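## Task

Take plate K83 out of plate nest N1 and set it on the block of real-time cycler Q1, lying flat and held within the block's locators, with its well A1 at the block corner labelled A1. Close Q1's lid on it by pressing the LID key. Q1 is loose on the table, so at the end it must be in its original spot with its original orientation. Press START on Q1; a run must be in progress at the end, but a running cycle is worse than none if anything you needed to fix is still wrong. Anything that stays correct only because the robot is holding it does not count. Finish by releasing and moving the grippers away; contact with START or with Q1's housing is still acceptable as clear.

## Robot and tools

ROBOT. Two arms, left_arm and right_arm, each with six joints and a parallel gripper. The names are just labels, not image sides. The arm not doing the work may be parked out of the way. Mounting plates and the metal frame behind the arms (standing on the floor) are fixed obstacles; a 'too close' warning counts each plate and its side of the frame as part of that arm.

FRAME. Result poses use one scene frame: origin on the tabletop midway between the arms, +z up, +x outward over the table, left_arm on the +y side. Positions are in metres, orientation as a wxyz quaternion. The printed hand position may be off from the truth, more so when reaching far. The gripper's fingers point along its own +z and close along its own y; the reported point sits between the pads, roughly 1 cm behind the tips.

TASK FACTS. On any labelled item, well A1 lies at the labelled short end, in the corner far from the labelled long side. Q1's upper front keys, left to right when facing it: LID, CLEAR, START, STOP. LID toggles the lid; LID and START are ignored while the lid is partway. If the lid meets an obstacle it stops and the lamp goes red; then only CLEAR helps, releasing and reopening it. A blue lamp means a run is on. A very small commanded move (a few mm) may not shift the hand. Loose objects can occasionally get a brief external shove.

TOOL execute_actions. Argument "actions" is a list holding one item or nothing. Empty list: {"actions": []} just reports the state. A motion item: {"rows": [[...]], "steps": N}, with N from 1 to 15 control steps (each 1/30 s, default 15). A wait item: {"steps": N} with no rows, N up to 300; it returns once N steps have elapsed since the previous result, counting your reply time. Optional "pictures" (boolean) turns camera images on or off; they come by default. A refused call sends nothing.

ROWS. "rows" is a list of 1 to 15 rows; each row is applied for one step, and the final row repeats if steps exceed rows. Each row is a single list of 14 numbers covering both arms, even if one arm is idle: left_arm waist, shoulder, elbow, wrist pitch, wrist yaw, wrist roll, opening, then right_arm in the same seven-number order. The six joint numbers are absolute target angles in radians, in the same form as the Joint positions line (not offsets). Stated ranges per arm: waist -2.880 to 2.880, shoulder 0.000 to 3.142, elbow 0.000 to 3.019, wrist pitch -1.693 to 1.571, wrist yaw -1.571 to 1.571, wrist roll -2.094 to 2.094. Real ends may differ by up to 0.019 rad either way. A target more than 0.019 rad beyond a stated end, and farther out than the joint's last reported angle, gets the call refused; a target past the real end is clipped to it, and the result may print 'joint sent to its limit' (possibly about an earlier action). No such line does not prove there is more room. Opening is an absolute value from -1 (closed) to +1 (fully open).

MOTION LIMITS. Each step, a joint's target is kept within a lead of its measured angle: waist 0.264, shoulder 0.32, elbow 0.276, wrist pitch 0.33, wrist yaw 0.186, wrist roll 0.522 rad. If targets would put a gripper over 70 mm from where it is, all that arm's targets are pulled back toward the measured angles. Distant targets therefore take several calls. Between calls the arms keep heading to the last row sent, until they nearly stop or a step is HELD; after that a new action is needed to go farther. Fingers already moving finish their motion. The simulation runs on while you think and write.

RESULT LINES. The state line gives `left_arm: …` | `right_arm: …` with end_effector_position and end_effector_quat_wxyz. Joint positions and Joint velocities list, per arm, the six joints (rad, rad/s) then the finger-pad gap (m, m/s; 0.094 m fully open). grip_measured is the measured opening on the command scale; each gripper's reading may be off by about 1 mm, consistently. 'joint command not followed' means the clearance check altered or blocked joint targets on some steps while the rest of the row ran. HELD flags steps where your row, wholly or partly, was not sent.

GRIPPING. To hold something, keep commanding an opening below grip_measured: about 0.03 below holds firmly, less holds more gently. Pad force tops out near 50 to 62 N (lower on some grippers, and lower on parts under about 2 mm thick); first contact can spike harder.

HEAT. Carrying loads heats motors, even while you think. A MOTOR HOT line appears from 85 °C; at 100 °C the arm goes limp and drops what it holds, reported as OVER-TEMPERATURE FAULT. Some heat carries to the next scene.

TOOL zoom_image. Arguments: "camera" (cam_head_left, cam_head_right, cam_left_wrist, cam_right_wrist) and "region" [x0, y0, x1, y1] in that camera's pixels, top-left origin, at most 504 by 504. All images are 504x504; head cameras are pinhole with radial distortion, wrist cameras fisheye.

TOOL finished_scene. Argument "scene": the number of the current scene. Replying without any tool call ends everything.

AVOID. Dropping or knocking items off the table, letting the arms collide or press on each other, slamming, hard hits or strong pushes, moving Q1 from its place or heading, and leaving the plate held rather than resting on its own.

Each tool is called after "Request:" as a command line: name --argument value for each argument, lists and objects as JSON in quotes; but a table of rows of numbers goes row by row, as --pt "numbers of a row", without its own name.

## Session

Request:
execute_actions --actions '[]'

Scene clock: 0.00 s of 10800.00 s.
left_arm: end_effector_position=(+0.6260, +0.4249, +0.1966) grip_measured=+1.000 end_effector_quat_wxyz=(-0.218, +0.661, -0.682, -0.223) | right_arm: end_effector_position=(+0.1625, -0.2216, +0.2105) grip_measured=+1.000 end_effector_quat_wxyz=(-0.002, +0.770, -0.630, +0.104)
Joint positions: left_arm=[ 0.041  2.034  1.955 -1.463 -0.634 -1.494  0.094] | right_arm=[ 0.624  0.647  0.75  -1.584  0.188 -1.319  0.094]
Joint velocities: left_arm=[ 0.005 -0.024  0.002  0.002 -0.037 -0.037  0.   ] | right_arm=[-0.005 -0.005 -0.012  0.007  0.007 -0.007  0.   ]

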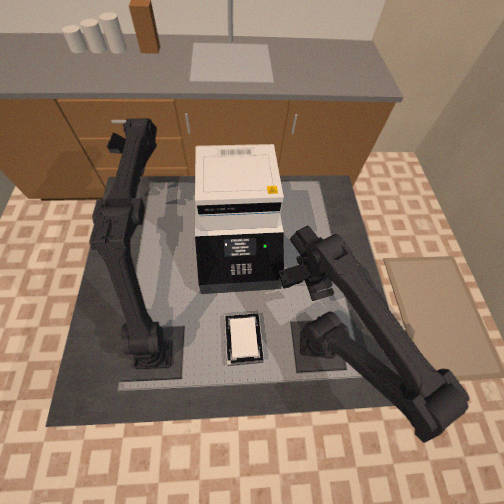

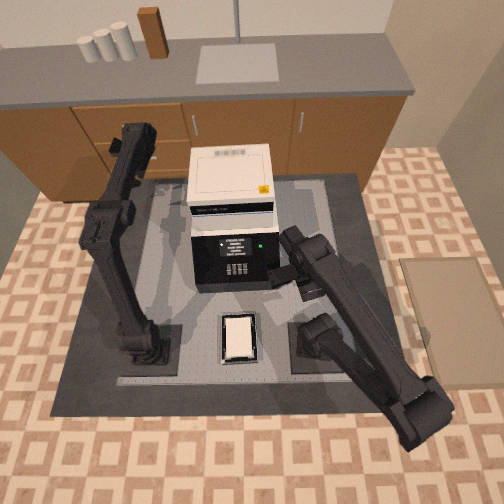

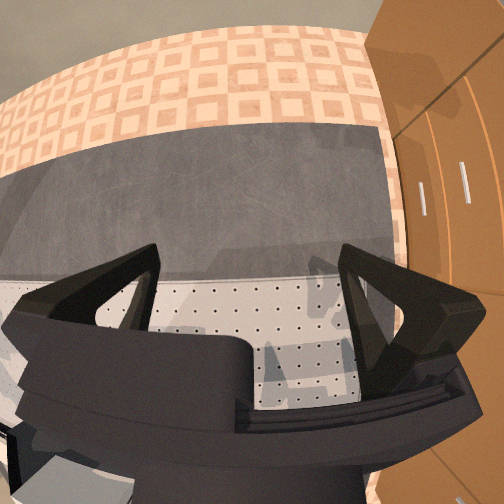

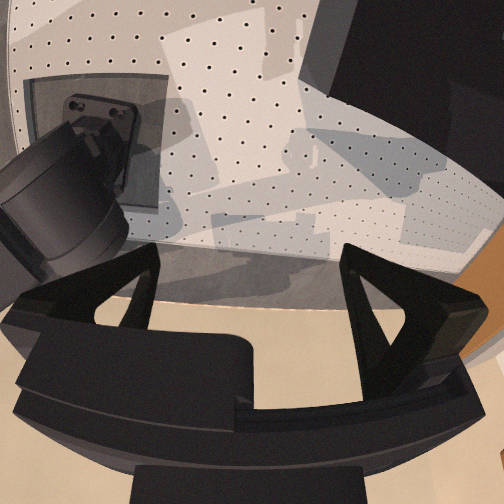

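Request:
zoom_image --camera "cam_head_left" --region '[180, 130, 320, 380]'

Request:
zoom_image --camera "cam_head_left" --region '[195, 225, 295, 295]'

Request:
zoom_image --camera "cam_head_left" --region '[210, 305, 280, 375]'

Region (180, 130, 320, 380) of cam_head_left's 504x504 image, scaled by 2.016, with more detail than that image has; it fills the left 282 columns of this view, and the rest is white.

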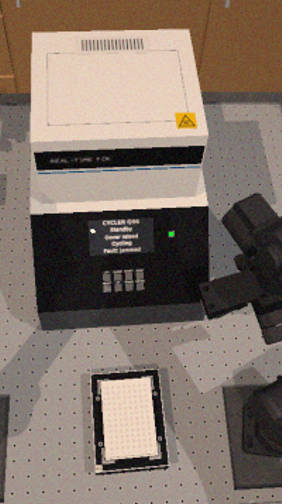

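Region (195, 225, 295, 295) of cam_head_left's 504x504 image, scaled by 5.040, with more detail than that image has; it fills the top 353 rows of this view, and the rest is white.

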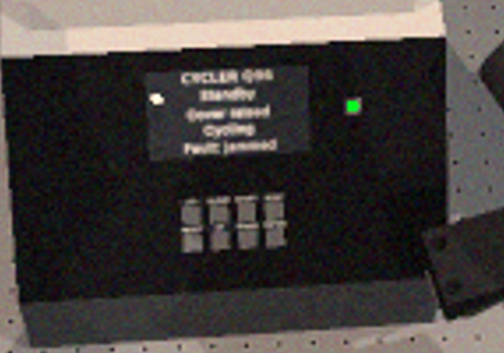

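Region (210, 305, 280, 375) of cam_head_left's 504x504 image, scaled by 7.200, with more detail than that image has.

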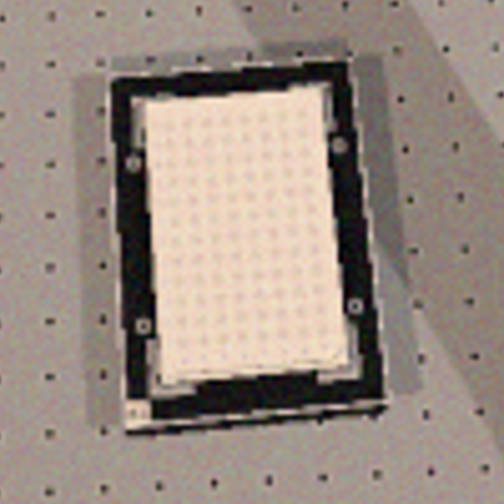

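Request:
execute_actions --actions '[{"rows":[[0.3,2.034,1.955,-1.463,0,0,1,0,0.647,0.75,-1.584,0,0,1]],"steps":15}]' --pictures false

Request:
execute_actions --actions '[{"steps":45}]' --pictures false

Request:
execute_actions --actions '[{"rows":[[0.3,1.2,1.3,-1.0,0,0,1,0,0.647,1.1,-1.0,0,0,1]],"steps":15}]' --pictures false

Request:
execute_actions --actions '[{"steps":45}]'

Scene clock: 6.83 s of 10800.00 s.
left_arm: end_effector_position=(+0.5912, +0.5216, +0.1623) grip_measured=+1.000 end_effector_quat_wxyz=(+0.014, -0.330, +0.944, +0.005) | right_arm: end_effector_position=(+0.1625, -0.2939, +0.2075) grip_measured=+1.000 end_effector_quat_wxyz=(+0.045, +0.030, +0.999, -0.008)
Joint positions: left_arm=[ 0.356  2.034  1.953 -1.463 -0.009 -0.321  0.094] | right_arm=[-0.013  0.647  0.75  -1.584  0.002 -0.117  0.094]
Joint velocities: left_arm=[-0.005 -0.015 -0.012 -0.007 -0.007  2.059  0.   ] | right_arm=[ 0.024 -0.005 -0.017  0.002  0.051  0.725  0.   ]
Steps of this call (steps 1 to 90: nothing new was sent; then 3.33 s passed at rest; steps 91 to 105: all 15 steps of this action). Readings (joint positions):
91: left_arm=[0.048 2.034 1.955 -1.463 -0.589 -1.455] | right_arm=[0.594 0.647 0.750 -1.584 0.086 -1.235]
92: left_arm=[0.058 2.034 1.955 -1.463 -0.538 -1.408] | right_arm=[0.525 0.647 0.750 -1.584 0.029 -1.135]
94: left_arm=[0.095 2.034 1.954 -1.463 -0.427 -1.306] | right_arm=[0.344 0.647 0.750 -1.584 0.004 -0.935]
98: left_arm=[0.221 2.034 1.954 -1.463 -0.090 -0.991] | right_arm=[0.010 0.647 0.750 -1.584 0.003 -0.532]
105: the state above

Scene clock: 8.33 s of 10800.00 s.
left_arm: end_effector_position=(+0.6043, +0.4820, +0.1623) grip_measured=+1.000 end_effector_quat_wxyz=(+0.013, -0.149, +0.989, +0.003) | right_arm: end_effector_position=(+0.1625, -0.2938, +0.2075) grip_measured=+1.000 end_effector_quat_wxyz=(+0.045, +0.084, +0.995, -0.005)
Joint positions: left_arm=[ 0.293  2.034  1.953 -1.463 -0.002 -0.01   0.094] | right_arm=[-0.012  0.647  0.75  -1.584  0.002 -0.009  0.094]
Joint velocities: left_arm=[ 0.005 -0.015 -0.007 -0.007 -0.051  0.007  0.   ] | right_arm=[-0.024  0.015 -0.017  0.012 -0.037 -0.051  0.   ]
Steps of this call (steps 1 to 45: the robot went on to your last target). Readings (joint positions):
1: left_arm=[0.354 2.034 1.953 -1.463 -0.007 -0.259] | right_arm=[-0.012 0.647 0.750 -1.584 0.002 -0.095]
2: left_arm=[0.349 2.034 1.953 -1.463 -0.006 -0.209] | right_arm=[-0.012 0.647 0.750 -1.584 0.002 -0.078]
4: left_arm=[0.333 2.034 1.953 -1.463 -0.004 -0.137] | right_arm=[-0.012 0.647 0.750 -1.584 0.002 -0.053]
8: left_arm=[0.301 2.034 1.953 -1.463 -0.002 -0.062] | right_arm=[-0.012 0.647 0.750 -1.584 0.002 -0.026]
45: the state above
All arms were judged still, so your last target was given up. Only a new action makes them travel on or press farther. Fingers that are still opening or closing keep moving.

Scene clock: 8.83 s of 10800.00 s.
left_arm: end_effector_position=(+0.4615, +0.4397, +0.3115) grip_measured=+1.000 end_effector_quat_wxyz=(+0.268, -0.143, +0.952, +0.038) | right_arm: end_effector_position=(+0.3084, -0.3198, +0.4209) grip_measured=+1.000 end_effector_quat_wxyz=(+0.454, +0.075, +0.887, -0.043)
Joint positions: left_arm=[ 0.293  1.285  1.308 -1.045 -0.002 -0.01   0.094] | right_arm=[-0.012  0.647  1.056 -1.033  0.002 -0.009  0.094]
Joint velocities: left_arm=[-0.015 -1.372 -0.051  0.339  0.037 -0.037  0.   ] | right_arm=[-0.005  0.005  0.452  0.33   0.051 -0.007  0.   ]
Steps of this call (steps 1 to 15: all 15 steps of this action). Readings (joint positions):
1: left_arm=[0.293 2.011 1.911 -1.405 -0.002 -0.010] | right_arm=[-0.012 0.647 0.754 -1.560 0.002 -0.009]
2: left_arm=[0.293 1.967 1.830 -1.319 -0.002 -0.010] | right_arm=[-0.012 0.647 0.766 -1.517 0.002 -0.009]
4: left_arm=[0.293 1.866 1.666 -1.183 -0.002 -0.010] | right_arm=[-0.012 0.647 0.806 -1.428 0.002 -0.009]
8: left_arm=[0.293 1.630 1.401 -1.086 -0.002 -0.010] | right_arm=[-0.012 0.647 0.903 -1.251 0.002 -0.009]
15: the state above

Scene clock: 10.33 s of 10800.00 s.
left_arm: end_effector_position=(+0.4485, +0.4358, +0.3432) grip_measured=+1.000 end_effector_quat_wxyz=(+0.309, -0.141, +0.940, +0.044) | right_arm: end_effector_position=(+0.3096, -0.3200, +0.4352) grip_measured=+1.000 end_effector_quat_wxyz=(+0.470, +0.074, +0.878, -0.045)
Joint positions: left_arm=[ 0.293  1.207  1.293 -1.022 -0.002 -0.01   0.094] | right_arm=[-0.012  0.645  1.075 -1.018  0.002 -0.009  0.094]
Joint velocities: left_arm=[-0.005  0.005  0.002  0.002 -0.037  0.007  0.   ] | right_arm=[-0.005  0.005 -0.012 -0.007  0.007 -0.095  0.   ]
Steps of this call (steps 1 to 30: the robot went on to your last target; steps 31 to 45: nothing new was sent). Readings (joint positions):
1: left_arm=[0.293 1.242 1.307 -1.037 -0.002 -0.010] | right_arm=[-0.012 0.647 1.068 -1.024 0.002 -0.009]
2: left_arm=[0.293 1.204 1.307 -1.029 -0.002 -0.010] | right_arm=[-0.012 0.646 1.074 -1.019 0.002 -0.009]
4: left_arm=[0.293 1.150 1.307 -1.023 -0.002 -0.010] | right_arm=[-0.012 0.644 1.075 -1.018 0.002 -0.009]
8: left_arm=[0.293 1.141 1.307 -1.022 -0.002 -0.010] | right_arm=[-0.012 0.645 1.075 -1.018 0.002 -0.009]
45: the state above
All arms were judged still, so your last target was given up. Only a new action makes them travel on or press farther. Fingers that are still opening or closing keep moving.

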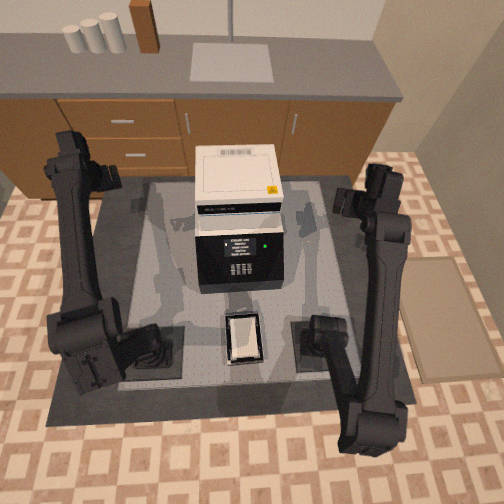

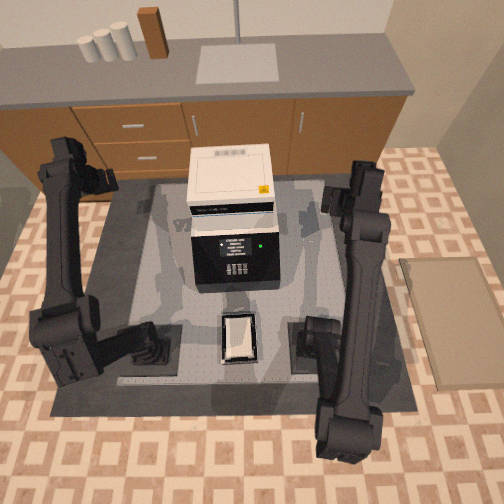

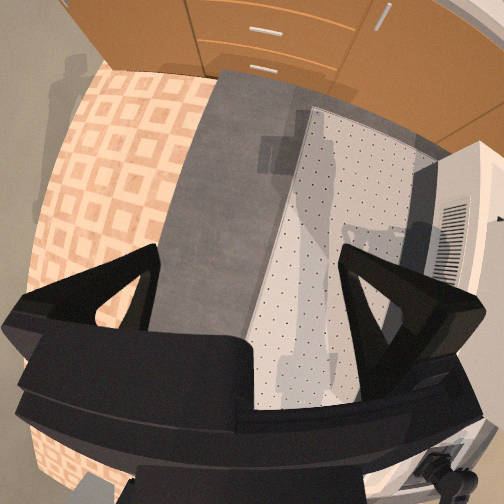

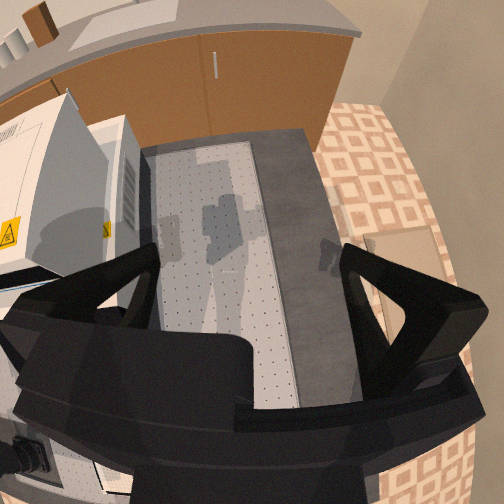

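Request:
execute_actions --actions '[{"rows":[[0,1.207,1.293,-0.1,0,0,1,-0.3,0.3,0.6,-1.0,0,0,1]],"steps":15}]' --pictures false

Request:
execute_actions --actions '[{"steps":45}]'

Scene clock: 23.70 s of 10800.00 s.
left_arm: end_effector_position=(+0.5675, +0.2876, +0.5239) grip_measured=+1.000 end_effector_quat_wxyz=(+0.687, +0.005, +0.727, -0.011) | right_arm: end_effector_position=(+0.2079, -0.3675, +0.2462) grip_measured=+1.000 end_effector_quat_wxyz=(+0.400, +0.206, +0.888, -0.096)
Joint positions: left_arm=[-0.016  1.205  1.282 -0.132  0.003 -0.008  0.094] | right_arm=[-0.299  0.289  0.569 -1.003 -0.    -0.007  0.094]
Joint velocities: left_arm=[ 0.112 -0.005  0.002  0.144 -0.007  0.022  0.   ] | right_arm=[-0.005  0.015 -0.002 -0.017  0.007 -0.022  0.   ]
Steps of this call (steps 1 to 90: nothing new was sent; then 9.87 s passed at rest; steps 91 to 105: all 15 steps of this action). Readings (joint positions):
91: left_arm=[0.282 1.207 1.289 -0.993 -0.007 -0.010] | right_arm=[-0.026 0.631 1.054 -1.008 -0.003 -0.009]
92: left_arm=[0.259 1.207 1.286 -0.942 -0.008 -0.010] | right_arm=[-0.062 0.598 1.010 -0.999 -0.004 -0.009]
94: left_arm=[0.185 1.209 1.284 -0.834 -0.008 -0.010] | right_arm=[-0.154 0.499 0.890 -0.999 -0.002 -0.009]
98: left_arm=[0.026 1.210 1.282 -0.510 -0.001 -0.010] | right_arm=[-0.280 0.310 0.645 -0.999 -0.000 -0.008]
105: the state above

Scene clock: 25.20 s of 10800.00 s.
left_arm: end_effector_position=(+0.5676, +0.2924, +0.5245) grip_measured=+1.000 end_effector_quat_wxyz=(+0.688, +0.002, +0.726, -0.008) | right_arm: end_effector_position=(+0.2079, -0.3675, +0.2462) grip_measured=+1.000 end_effector_quat_wxyz=(+0.400, +0.206, +0.888, -0.096)
Joint positions: left_arm=[-0.008  1.205  1.282 -0.13   0.003 -0.008  0.094] | right_arm=[-0.299  0.29   0.569 -1.003 -0.    -0.007  0.094]
Joint velocities: left_arm=[-0.005  0.005  0.012  0.007 -0.037 -0.081  0.   ] | right_arm=[-0.005 -0.005 -0.007 -0.022 -0.081  0.022  0.   ]
Steps of this call (steps 1 to 15: the robot went on to your last target; steps 16 to 45: nothing new was sent). Readings (joint positions):
1: left_arm=[-0.013 1.205 1.282 -0.130 0.003 -0.008] | right_arm=[-0.299 0.289 0.569 -1.003 -0.000 -0.007]
2: left_arm=[-0.010 1.205 1.282 -0.130 0.003 -0.008] | right_arm=[-0.299 0.289 0.569 -1.003 -0.000 -0.007]
4: left_arm=[-0.008 1.205 1.282 -0.130 0.003 -0.008] | right_arm=[-0.299 0.290 0.569 -1.003 -0.000 -0.007]
8: left_arm=[-0.008 1.205 1.282 -0.130 0.003 -0.008] | right_arm=[-0.299 0.290 0.569 -1.003 -0.000 -0.007]
45: the state above
All arms were judged still, so your last target was given up. Only a new action makes them travel on or press farther. Fingers that are still opening or closing keep moving.

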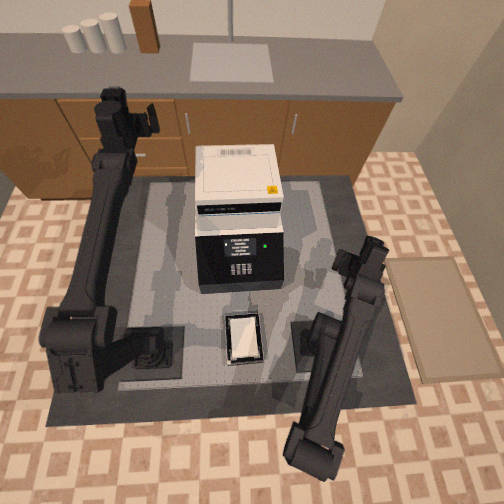

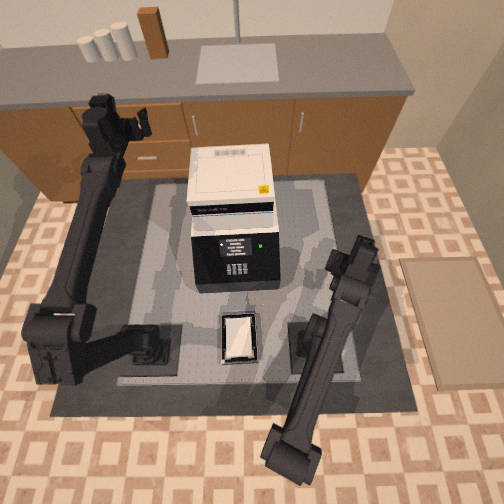

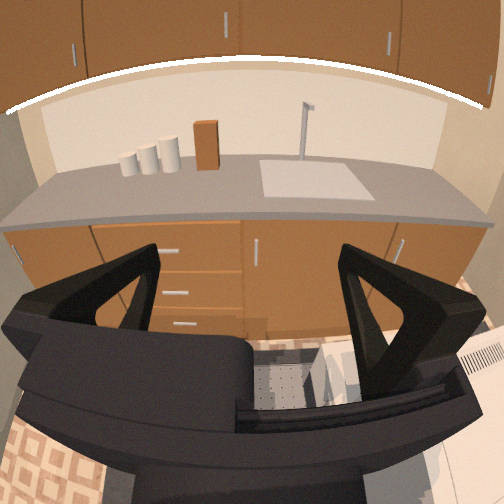

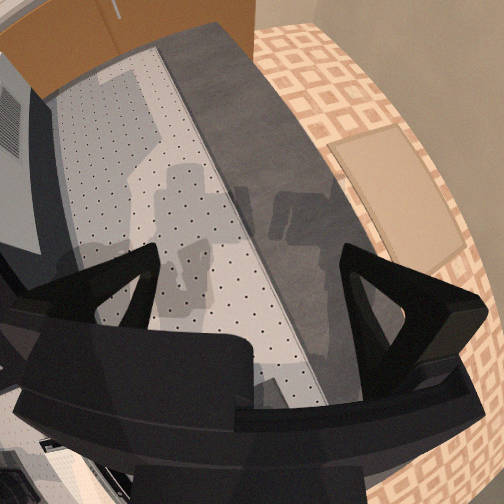

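Request:
execute_actions --actions '[{"rows":[[0,0.9,1.112,-1.378,0,-0.92,-1,-0.3,0.3,0.6,-1.0,0,0,1]],"steps":15}]' --pictures false

Request:
execute_actions --actions '[{"rows":[[-0.92,0.9,1.112,-1.378,0,-0.92,-1,-0.3,0.3,0.6,-1.0,0,0,1]],"steps":15}]' --pictures false

Request:
execute_actions --actions '[{"rows":[[-0.92,1.134,1.125,-1.378,0,-0.92,-1,-0.3,0.3,0.6,-1.0,0,0,1]],"steps":15}]' --pictures false

Request:
execute_actions --actions '[{"steps":20}]'

Scene clock: 32.20 s of 10800.00 s.
left_arm: end_effector_position=(+0.3042, +0.2957, +0.3324) grip_measured=-0.987 end_effector_quat_wxyz=(+0.209, -0.393, +0.890, -0.097) | right_arm: end_effector_position=(+0.2079, -0.3675, +0.2462) grip_measured=+1.000 end_effector_quat_wxyz=(+0.400, +0.206, +0.888, -0.096)
Joint positions: left_arm=[-0.008  0.873  1.105 -1.337  0.003 -0.846  0.001] | right_arm=[-0.299  0.29   0.569 -1.003 -0.    -0.007  0.094]
Joint velocities: left_arm=[ 0.005  0.19  -0.022 -0.549 -0.037 -0.52   0.   ] | right_arm=[ 0.005 -0.005 -0.017 -0.002 -0.051 -0.037  0.   ]
Steps of this call (steps 1 to 90: nothing new was sent; then 3.50 s passed at rest; steps 91 to 105: all 15 steps of this action). Readings (joint positions):
91: left_arm=[-0.008 1.192 1.271 -0.161 0.003 -0.056] | right_arm=[-0.299 0.290 0.569 -1.003 -0.000 -0.007]
92: left_arm=[-0.008 1.163 1.242 -0.219 0.003 -0.114] | right_arm=[-0.299 0.290 0.569 -1.003 -0.000 -0.007]
94: left_arm=[-0.008 1.082 1.172 -0.360 0.003 -0.246] | right_arm=[-0.299 0.290 0.569 -1.003 -0.000 -0.007]
98: left_arm=[-0.008 0.922 1.111 -0.770 0.003 -0.596] | right_arm=[-0.299 0.290 0.569 -1.003 -0.000 -0.007]
105: the state above

Scene clock: 32.70 s of 10800.00 s.
left_arm: end_effector_position=(+0.1717, +0.0429, +0.3194) grip_measured=-0.988 end_effector_quat_wxyz=(+0.118, +0.025, +0.979, -0.163) | right_arm: end_effector_position=(+0.2079, -0.3675, +0.2462) grip_measured=+1.000 end_effector_quat_wxyz=(+0.400, +0.206, +0.888, -0.096)
Joint positions: left_arm=[-0.951  0.909  1.105 -1.36   0.005 -0.905  0.001] | right_arm=[-0.299  0.29   0.569 -1.003 -0.    -0.007  0.094]
Joint velocities: left_arm=[ 0.2   -0.015  0.012 -0.022 -0.081  0.022  0.001] | right_arm=[-0.005 -0.015 -0.012  0.017  0.022  0.007  0.   ]
Steps of this call (steps 1 to 15: all 15 steps of this action). Readings (joint positions):
1: left_arm=[-0.032 0.880 1.105 -1.350 -0.009 -0.860] | right_arm=[-0.299 0.290 0.569 -1.003 -0.000 -0.007]
2: left_arm=[-0.093 0.886 1.105 -1.355 -0.010 -0.871] | right_arm=[-0.299 0.290 0.569 -1.003 -0.000 -0.007]
4: left_arm=[-0.263 0.897 1.105 -1.356 -0.008 -0.885] | right_arm=[-0.299 0.290 0.569 -1.003 -0.000 -0.007]
8: left_arm=[-0.642 0.908 1.105 -1.356 -0.002 -0.899] | right_arm=[-0.299 0.290 0.569 -1.003 -0.000 -0.007]
15: the state above

Scene clock: 33.20 s of 10800.00 s.
left_arm: end_effector_position=(+0.2000, +0.0179, +0.2436) grip_measured=-0.988 end_effector_quat_wxyz=(+0.047, +0.012, +0.997, -0.063) | right_arm: end_effector_position=(+0.2079, -0.3675, +0.2462) grip_measured=+1.000 end_effector_quat_wxyz=(+0.400, +0.206, +0.888, -0.096)
Joint positions: left_arm=[-0.928  1.155  1.108 -1.366  0.002 -0.909  0.001] | right_arm=[-0.299  0.29   0.569 -1.003 -0.    -0.007  0.094]
Joint velocities: left_arm=[ 0.005 -0.2    0.017 -0.007  0.037 -0.037  0.002] | right_arm=[ 0.005 -0.005  0.007 -0.007  0.081 -0.037  0.   ]
Steps of this call (steps 1 to 15: all 15 steps of this action). Readings (joint positions):
1: left_arm=[-0.944 0.922 1.105 -1.364 0.004 -0.906] | right_arm=[-0.299 0.290 0.569 -1.003 -0.000 -0.007]
2: left_arm=[-0.937 0.948 1.112 -1.366 0.003 -0.907] | right_arm=[-0.299 0.290 0.569 -1.003 -0.000 -0.007]
4: left_arm=[-0.930 1.031 1.116 -1.366 0.002 -0.908] | right_arm=[-0.299 0.290 0.569 -1.003 -0.000 -0.007]
8: left_arm=[-0.928 1.172 1.113 -1.366 0.002 -0.908] | right_arm=[-0.299 0.290 0.569 -1.003 -0.000 -0.007]
15: the state above

Scene clock: 33.87 s of 10800.00 s.
left_arm: end_effector_position=(+0.1990, +0.0192, +0.2483) grip_measured=-0.988 end_effector_quat_wxyz=(+0.051, +0.011, +0.996, -0.069) | right_arm: end_effector_position=(+0.2079, -0.3675, +0.2462) grip_measured=+1.000 end_effector_quat_wxyz=(+0.400, +0.206, +0.888, -0.096)
Joint positions: left_arm=[-0.928  1.141  1.108 -1.366  0.002 -0.91   0.001] | right_arm=[-0.299  0.29   0.569 -1.003 -0.    -0.007  0.094]
Joint velocities: left_arm=[ 0.005 -0.005  0.002 -0.002 -0.066 -0.007 -0.001] | right_arm=[ 0.005 -0.015  0.002 -0.017 -0.051 -0.022  0.   ]
Steps of this call (steps 1 to 20: the robot went on to your last target). Readings (joint positions):
1: left_arm=[-0.928 1.149 1.108 -1.366 0.002 -0.909] | right_arm=[-0.299 0.290 0.569 -1.003 -0.000 -0.007]
2: left_arm=[-0.928 1.145 1.108 -1.366 0.002 -0.910] | right_arm=[-0.299 0.290 0.569 -1.003 -0.000 -0.007]
4: left_arm=[-0.928 1.141 1.108 -1.366 0.002 -0.910] | right_arm=[-0.299 0.290 0.569 -1.003 -0.000 -0.007]
8: left_arm=[-0.928 1.141 1.108 -1.366 0.002 -0.910] | right_arm=[-0.299 0.290 0.569 -1.003 -0.000 -0.007]
20: the state above

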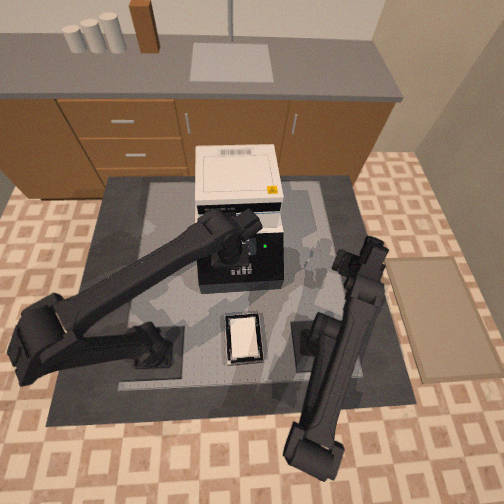

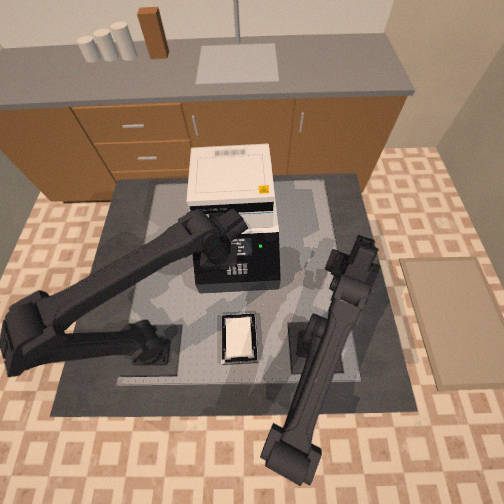

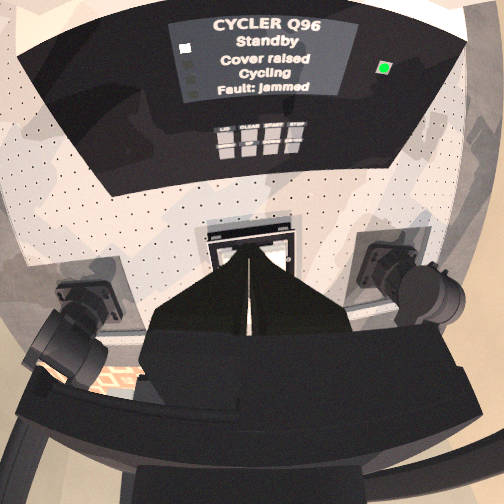

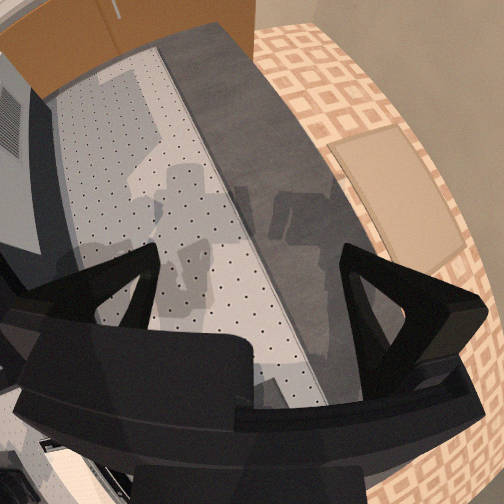

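Request:
execute_actions --actions '[{"rows":[[-1.0,1.114,0.9,-1.18,0,-1.0,-1,-0.3,0.3,0.6,-1.0,0,0,1]],"steps":15}]' --pictures false

Request:
execute_actions --actions '[{"steps":15}]'

Scene clock: 39.70 s of 10800.00 s.
left_arm: end_effector_position=(+0.1624, +0.0308, +0.1636) grip_measured=-0.988 end_effector_quat_wxyz=(+0.034, +0.009, +0.998, -0.052) | right_arm: end_effector_position=(+0.2079, -0.3675, +0.2462) grip_measured=+1.000 end_effector_quat_wxyz=(+0.400, +0.206, +0.888, -0.096)
Joint positions: left_arm=[-1.     1.122  0.875 -1.2   -0.    -0.987  0.001] | right_arm=[-0.299  0.29   0.569 -1.003 -0.    -0.007  0.094]
Joint velocities: left_arm=[-0.015 -0.005 -0.022 -0.002  0.007 -0.11   0.002] | right_arm=[-0.005 -0.015 -0.012 -0.017 -0.022 -0.007  0.   ]
Steps of this call (steps 1 to 15: the robot went on to your last target; steps 16 to 90: nothing new was sent; then 2.33 s passed at rest; steps 91 to 105: all 15 steps of this action). Readings (joint positions):
91: left_arm=[-0.933 1.135 1.082 -1.327 -0.000 -0.922] | right_arm=[-0.299 0.290 0.569 -1.003 -0.000 -0.007]
92: left_arm=[-0.945 1.120 1.034 -1.268 -0.001 -0.935] | right_arm=[-0.299 0.290 0.569 -1.003 -0.000 -0.007]
94: left_arm=[-0.976 1.107 0.938 -1.221 -0.001 -0.955] | right_arm=[-0.299 0.290 0.569 -1.003 -0.000 -0.007]
98: left_arm=[-1.000 1.122 0.875 -1.215 -0.000 -0.976] | right_arm=[-0.299 0.290 0.569 -1.003 -0.000 -0.007]
105: the state above

Scene clock: 40.20 s of 10800.00 s.
left_arm: end_effector_position=(+0.1624, +0.0308, +0.1636) grip_measured=-0.988 end_effector_quat_wxyz=(+0.034, +0.007, +0.998, -0.052) | right_arm: end_effector_position=(+0.2079, -0.3675, +0.2462) grip_measured=+1.000 end_effector_quat_wxyz=(+0.400, +0.206, +0.888, -0.096)
Joint positions: left_arm=[-1.     1.122  0.875 -1.2   -0.    -0.99   0.001] | right_arm=[-0.299  0.29   0.569 -1.003 -0.    -0.007  0.094]
Joint velocities: left_arm=[-0.015  0.005 -0.007 -0.032 -0.037 -0.007  0.   ] | right_arm=[-0.005 -0.005  0.002 -0.017 -0.022 -0.066  0.   ]
Steps of this call (steps 1 to 15: the robot went on to your last target). Readings (joint positions):
1: left_arm=[-1.000 1.122 0.875 -1.200 -0.000 -0.987] | right_arm=[-0.299 0.290 0.569 -1.003 -0.000 -0.007]
2: left_arm=[-1.000 1.122 0.875 -1.200 -0.000 -0.988] | right_arm=[-0.299 0.290 0.569 -1.003 -0.000 -0.007]
4: left_arm=[-1.000 1.122 0.875 -1.200 -0.000 -0.989] | right_arm=[-0.299 0.290 0.569 -1.003 -0.000 -0.007]
8: left_arm=[-1.000 1.122 0.875 -1.200 -0.000 -0.989] | right_arm=[-0.299 0.290 0.569 -1.003 -0.000 -0.007]
15: the state above
All arms were judged still, so your last target was given up. Only a new action makes them travel on or press farther. Fingers that are still opening or closing keep moving.

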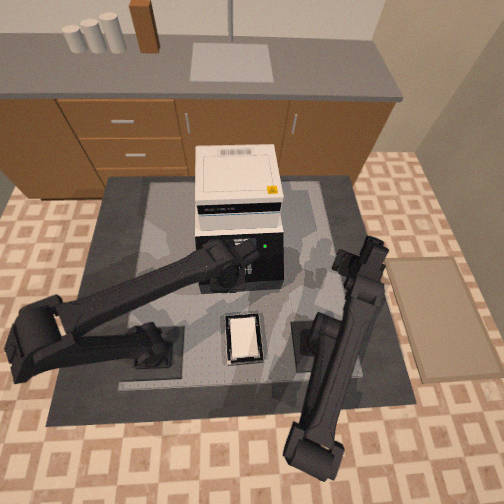

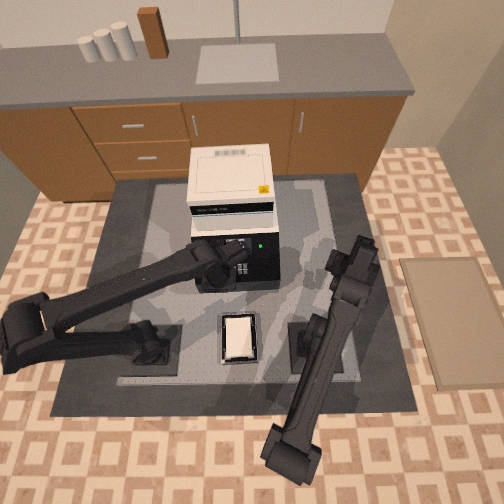

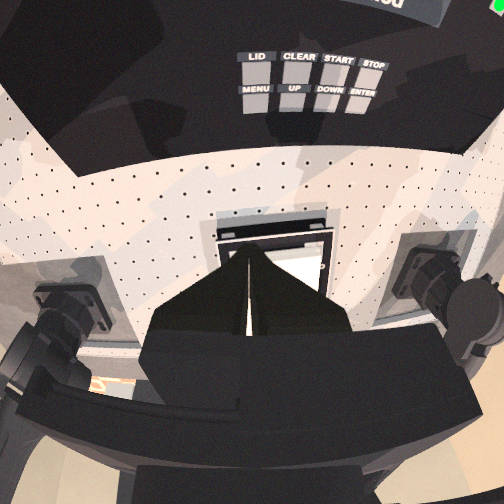

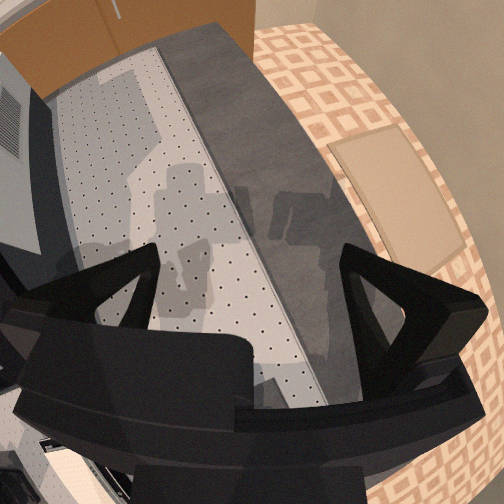

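Request:
execute_actions --actions '[{"rows":[[-0.83,1.012,0.69,-0.651,0,-0.75,-1,-0.3,0.3,0.6,-1.0,0,0,1]],"steps":15}]' --pictures false

Request:
execute_actions --actions '[{"steps":15}]'

Scene clock: 45.97 s of 10800.00 s.
left_arm: end_effector_position=(+0.2414, +0.0291, +0.1494) grip_measured=-0.988 end_effector_quat_wxyz=(+0.188, +0.027, +0.962, -0.194) | right_arm: end_effector_position=(+0.2079, -0.3675, +0.2462) grip_measured=+1.000 end_effector_quat_wxyz=(+0.400, +0.206, +0.888, -0.096)
Joint positions: left_arm=[-0.819  1.02   0.674 -0.677  0.003 -0.768  0.001] | right_arm=[-0.299  0.29   0.569 -1.003 -0.    -0.007  0.094]
Joint velocities: left_arm=[ 0.005 -0.015 -0.002 -0.002 -0.051  0.066  0.001] | right_arm=[-0.005 -0.005  0.007 -0.022 -0.022  0.095  0.   ]
Steps of this call (steps 1 to 90: nothing new was sent; then 2.27 s passed at rest; steps 91 to 105: all 15 steps of this action). Readings (joint positions):
91: left_arm=[-0.985 1.109 0.845 -1.129 0.006 -0.950] | right_arm=[-0.299 0.290 0.569 -1.003 -0.000 -0.007]
92: left_arm=[-0.951 1.082 0.794 -1.008 0.006 -0.910] | right_arm=[-0.299 0.290 0.569 -1.003 -0.000 -0.007]
94: left_arm=[-0.867 1.038 0.704 -0.818 0.002 -0.857] | right_arm=[-0.299 0.290 0.569 -1.003 -0.000 -0.007]
98: left_arm=[-0.817 1.020 0.674 -0.700 0.003 -0.801] | right_arm=[-0.299 0.290 0.569 -1.003 -0.000 -0.007]
105: the state above

Scene clock: 46.47 s of 10800.00 s.
left_arm: end_effector_position=(+0.2414, +0.0291, +0.1494) grip_measured=-0.988 end_effector_quat_wxyz=(+0.189, +0.031, +0.962, -0.194) | right_arm: end_effector_position=(+0.2079, -0.3675, +0.2462) grip_measured=+1.000 end_effector_quat_wxyz=(+0.400, +0.206, +0.888, -0.096)
Joint positions: left_arm=[-0.819  1.02   0.674 -0.677  0.003 -0.76   0.001] | right_arm=[-0.299  0.29   0.569 -1.003 -0.    -0.007  0.094]
Joint velocities: left_arm=[-0.015  0.015  0.007 -0.012  0.007 -0.022  0.001] | right_arm=[ 0.005  0.005 -0.002 -0.007  0.007 -0.037  0.   ]
Steps of this call (steps 1 to 15: the robot went on to your last target). Readings (joint positions):
1: left_arm=[-0.819 1.020 0.674 -0.677 0.003 -0.767] | right_arm=[-0.299 0.290 0.569 -1.003 -0.000 -0.007]
2: left_arm=[-0.819 1.020 0.674 -0.677 0.003 -0.766] | right_arm=[-0.299 0.290 0.569 -1.003 -0.000 -0.007]
4: left_arm=[-0.819 1.020 0.674 -0.677 0.003 -0.764] | right_arm=[-0.299 0.290 0.569 -1.003 -0.000 -0.007]
8: left_arm=[-0.819 1.020 0.674 -0.677 0.003 -0.762] | right_arm=[-0.299 0.290 0.569 -1.003 -0.000 -0.007]
15: the state above
All arms were judged still, so your last target was given up. Only a new action makes them travel on or press farther. Fingers that are still opening or closing keep moving.

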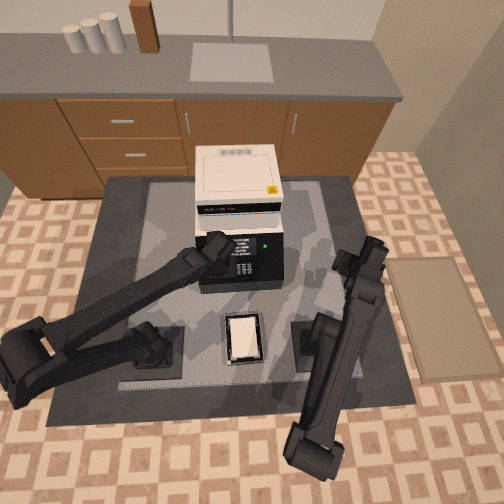

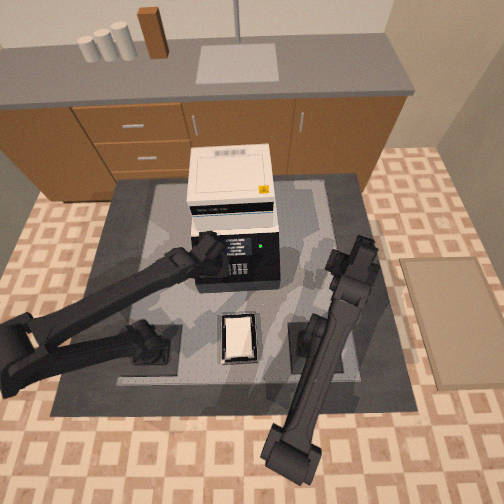

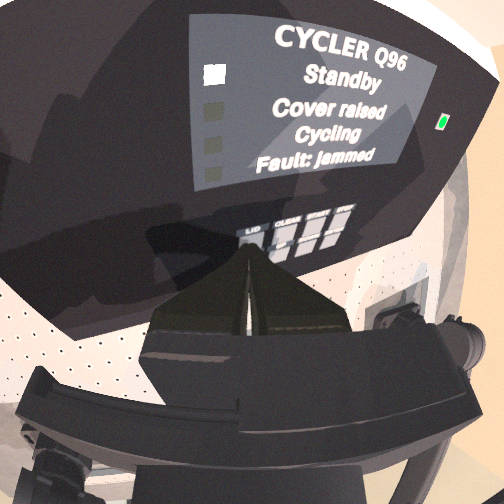

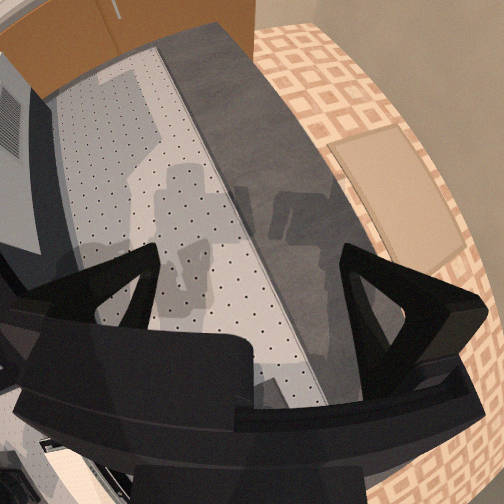

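Request:
execute_actions --actions '[{"rows":[[-0.85,1.08,0.69,-0.651,0,-0.75,-1,-0.3,0.3,0.6,-1.0,0,0,1]],"steps":15}]'

Request:
zoom_image --camera "cam_head_right" --region '[190, 225, 290, 295]'

Scene clock: 49.90 s of 10800.00 s.
left_arm: end_effector_position=(+0.2341, +0.0202, +0.1403) grip_measured=-0.988 end_effector_quat_wxyz=(+0.178, +0.046, +0.965, -0.189) | right_arm: end_effector_position=(+0.2079, -0.3675, +0.2462) grip_measured=+1.000 end_effector_quat_wxyz=(+0.400, +0.206, +0.888, -0.096)
Joint positions: left_arm=[-0.849  1.049  0.675 -0.672  0.005 -0.76   0.001] | right_arm=[-0.299  0.29   0.569 -1.003 -0.    -0.007  0.094]
Joint velocities: left_arm=[-0.005 -0.015  0.012 -0.022  0.051  0.022 -0.001] | right_arm=[-0.015 -0.015  0.007  0.012 -0.022 -0.007  0.   ]
Steps of this call (steps 1 to 88: nothing new was sent; steps 89 to 103: all 15 steps of this action). Readings (joint positions):
89: left_arm=[-0.821 1.024 0.674 -0.677 0.002 -0.760] | right_arm=[-0.299 0.290 0.569 -1.003 -0.000 -0.007]
90: left_arm=[-0.825 1.032 0.674 -0.675 0.002 -0.760] | right_arm=[-0.299 0.290 0.569 -1.003 -0.000 -0.007]
92: left_arm=[-0.839 1.043 0.675 -0.672 0.004 -0.760] | right_arm=[-0.299 0.290 0.569 -1.003 -0.000 -0.007]
96: left_arm=[-0.849 1.049 0.675 -0.672 0.005 -0.760] | right_arm=[-0.299 0.290 0.569 -1.003 -0.000 -0.007]
103: the state above

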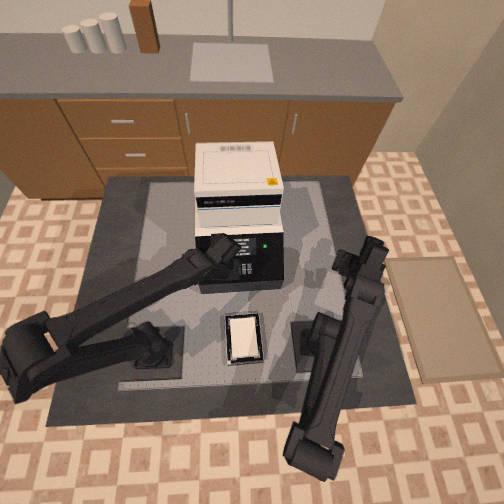

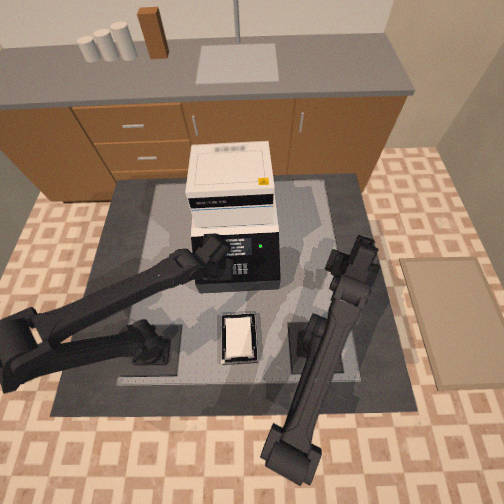

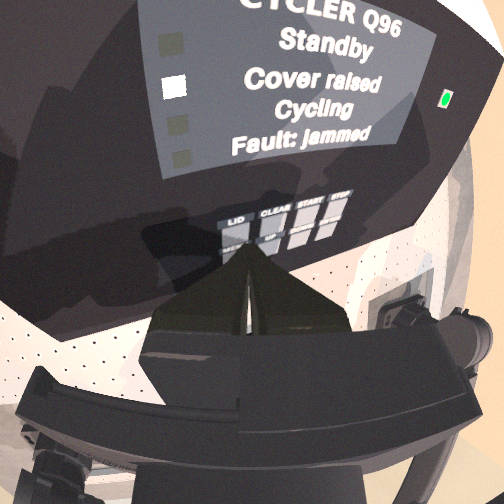

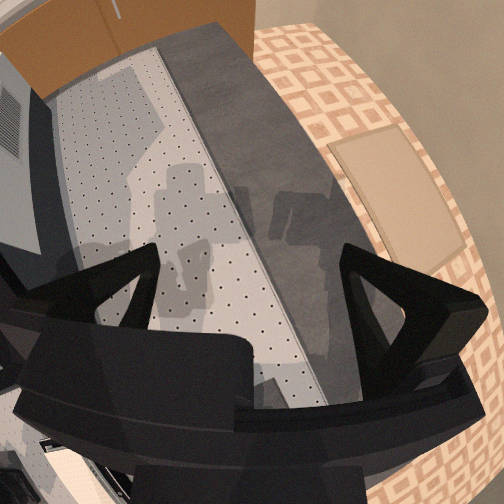

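Region (190, 225, 290, 295) of cam_head_right's 504x504 image, scaled by 5.040, with more detail than that image has; it fills the top 353 rows of this view, and the rest is white.

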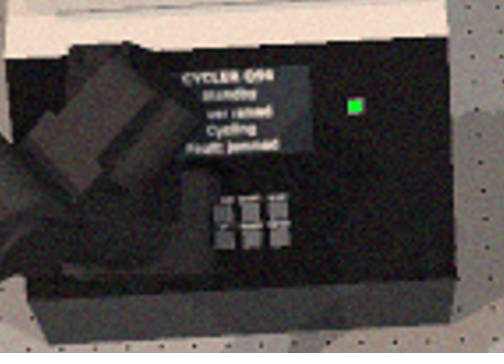

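Request:
execute_actions --actions '[{"rows":[[-0.85,0.95,0.75,-0.75,0,-0.75,-1,-0.3,0.3,0.6,-1.0,0,0,1]],"steps":8}]' --pictures false

Request:
execute_actions --actions '[{"rows":[[-1.345,1.172,1.035,-1.43,0,-1.43,1,-0.3,0.3,0.6,-1.0,0,0,1]],"steps":15}]' --pictures false

Request:
execute_actions --actions '[{"steps":30}]'

Scene clock: 53.80 s of 10800.00 s.
left_arm: end_effector_position=(+0.2285, +0.0269, +0.1784) grip_measured=-0.988 end_effector_quat_wxyz=(+0.200, +0.046, +0.956, -0.211) | right_arm: end_effector_position=(+0.2079, -0.3675, +0.2462) grip_measured=+1.000 end_effector_quat_wxyz=(+0.400, +0.206, +0.888, -0.096)
Joint positions: left_arm=[-0.849  0.946  0.696 -0.732  0.003 -0.76   0.001] | right_arm=[-0.299  0.29   0.569 -1.003 -0.    -0.007  0.094]
Joint velocities: left_arm=[-0.015 -0.073  0.1   -0.002 -0.037 -0.022 -0.001] | right_arm=[-0.015 -0.015  0.012 -0.027 -0.007  0.095  0.   ]
Steps of this call (steps 1 to 15: the robot went on to your last target; steps 16 to 109: nothing new was sent; steps 110 to 117: all 8 steps of this action). Readings (joint positions):
110: left_arm=[-0.849 1.042 0.678 -0.684 0.005 -0.760] | right_arm=[-0.299 0.290 0.569 -1.003 -0.000 -0.007]
111: left_arm=[-0.849 1.028 0.680 -0.704 0.004 -0.760] | right_arm=[-0.299 0.290 0.569 -1.003 -0.000 -0.007]
113: left_arm=[-0.849 0.990 0.681 -0.725 0.003 -0.760] | right_arm=[-0.299 0.290 0.569 -1.003 -0.000 -0.007]
117: the state above

Scene clock: 54.30 s of 10800.00 s.
left_arm: end_effector_position=(+0.0529, -0.0023, +0.1881) grip_measured=+1.000 end_effector_quat_wxyz=(-0.005, -0.007, +1.000, +0.017) | right_arm: end_effector_position=(+0.2079, -0.3675, +0.2462) grip_measured=+1.000 end_effector_quat_wxyz=(+0.400, +0.206, +0.888, -0.096)
Joint positions: left_arm=[-1.362  1.186  0.993 -1.412  0.003 -1.38   0.094] | right_arm=[-0.299  0.29   0.569 -1.003 -0.    -0.007  0.094]
Joint velocities: left_arm=[ 0.19  -0.005 -0.007 -0.022 -0.066 -0.286  0.   ] | right_arm=[-0.005 -0.015 -0.007  0.002  0.051  0.051  0.   ]
Steps of this call (steps 1 to 15: all 15 steps of this action). Readings (joint positions):
1: left_arm=[-0.866 0.958 0.719 -0.782 -0.005 -0.820] | right_arm=[-0.299 0.290 0.569 -1.003 -0.000 -0.007]
2: left_arm=[-0.906 0.988 0.761 -0.862 -0.007 -0.889] | right_arm=[-0.299 0.290 0.569 -1.003 -0.000 -0.007]
4: left_arm=[-1.018 1.069 0.857 -1.009 -0.006 -1.022] | right_arm=[-0.299 0.290 0.569 -1.003 -0.000 -0.007]
8: left_arm=[-1.287 1.178 0.986 -1.307 -0.000 -1.234] | right_arm=[-0.299 0.290 0.569 -1.003 -0.000 -0.007]
15: the state above

Scene clock: 55.30 s of 10800.00 s.
left_arm: end_effector_position=(+0.0564, -0.0013, +0.1881) grip_measured=+1.000 end_effector_quat_wxyz=(-0.005, -0.032, +0.999, +0.017) | right_arm: end_effector_position=(+0.2079, -0.3675, +0.2462) grip_measured=+1.000 end_effector_quat_wxyz=(+0.400, +0.206, +0.888, -0.096)
Joint positions: left_arm=[-1.351  1.186  0.993 -1.413  0.003 -1.419  0.094] | right_arm=[-0.299  0.29   0.569 -1.003 -0.    -0.007  0.094]
Joint velocities: left_arm=[-0.005 -0.005 -0.002 -0.022  0.037 -0.081  0.   ] | right_arm=[-0.005 -0.005  0.002  0.012 -0.007 -0.007  0.   ]
Steps of this call (steps 1 to 30: the robot went on to your last target). Readings (joint positions):
1: left_arm=[-1.357 1.186 0.993 -1.413 0.003 -1.388] | right_arm=[-0.299 0.290 0.569 -1.003 -0.000 -0.007]
2: left_arm=[-1.353 1.186 0.993 -1.413 0.003 -1.394] | right_arm=[-0.299 0.290 0.569 -1.003 -0.000 -0.007]
4: left_arm=[-1.351 1.186 0.993 -1.413 0.003 -1.404] | right_arm=[-0.299 0.290 0.569 -1.003 -0.000 -0.007]
8: left_arm=[-1.351 1.186 0.993 -1.413 0.003 -1.413] | right_arm=[-0.299 0.290 0.569 -1.003 -0.000 -0.007]
30: the state above
All arms were judged still, so your last target was given up. Only a new action makes them travel on or press farther. Fingers that are still opening or closing keep moving.

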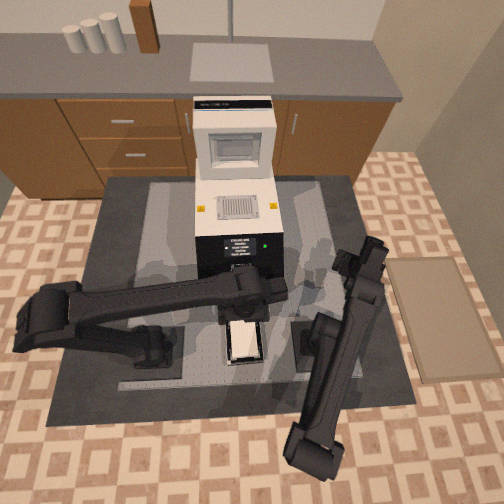

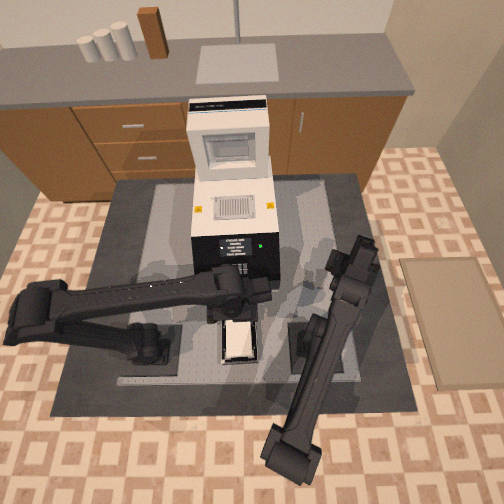

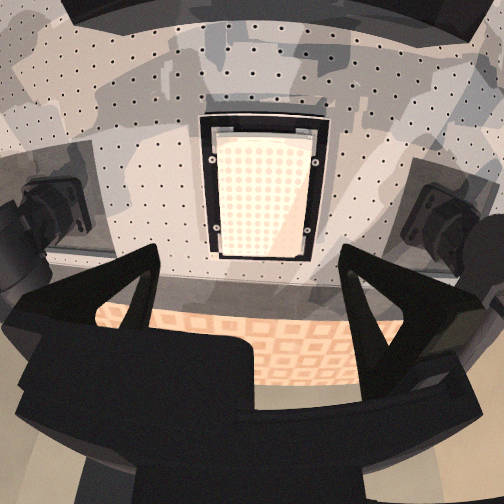

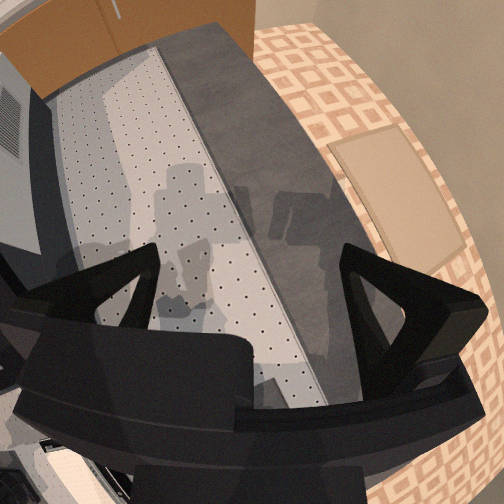

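Request:
zoom_image --camera "cam_head_left" --region '[190, 170, 290, 240]'

Request:
zoom_image --camera "cam_left_wrist" --region '[180, 100, 350, 280]'

Request:
zoom_image --camera "cam_right_wrist" --region '[20, 414, 160, 504]'

Region (190, 170, 290, 240) of cam_head_left's 504x504 image, scaled by 5.040, with more detail than that image has; it fills the top 353 rows of this view, and the rest is white.

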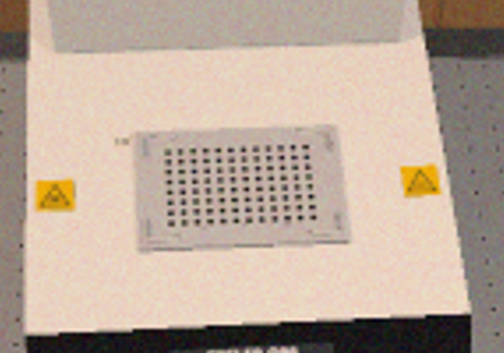

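Region (180, 100, 350, 280) of cam_left_wrist's 504x504 image, scaled by 2.800, with more detail than that image has.

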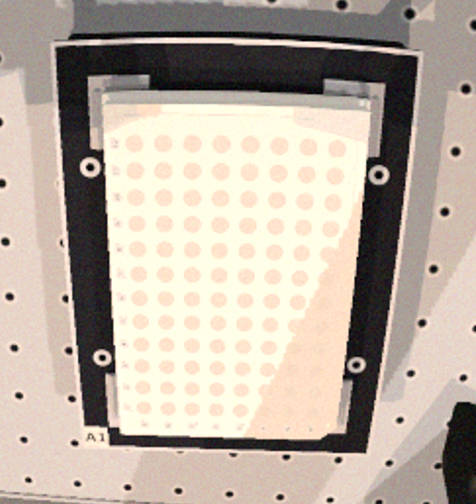

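Region (20, 414, 160, 504) of cam_right_wrist's 504x504 image, scaled by 3.600, with more detail than that image has; it fills the top 324 rows of this view, and the rest is white.

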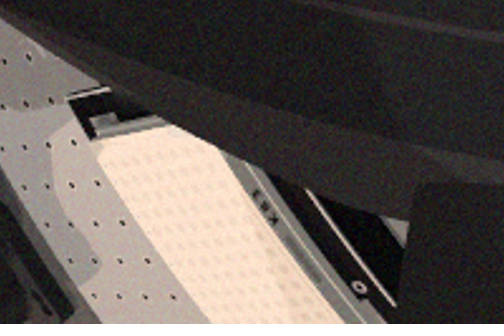

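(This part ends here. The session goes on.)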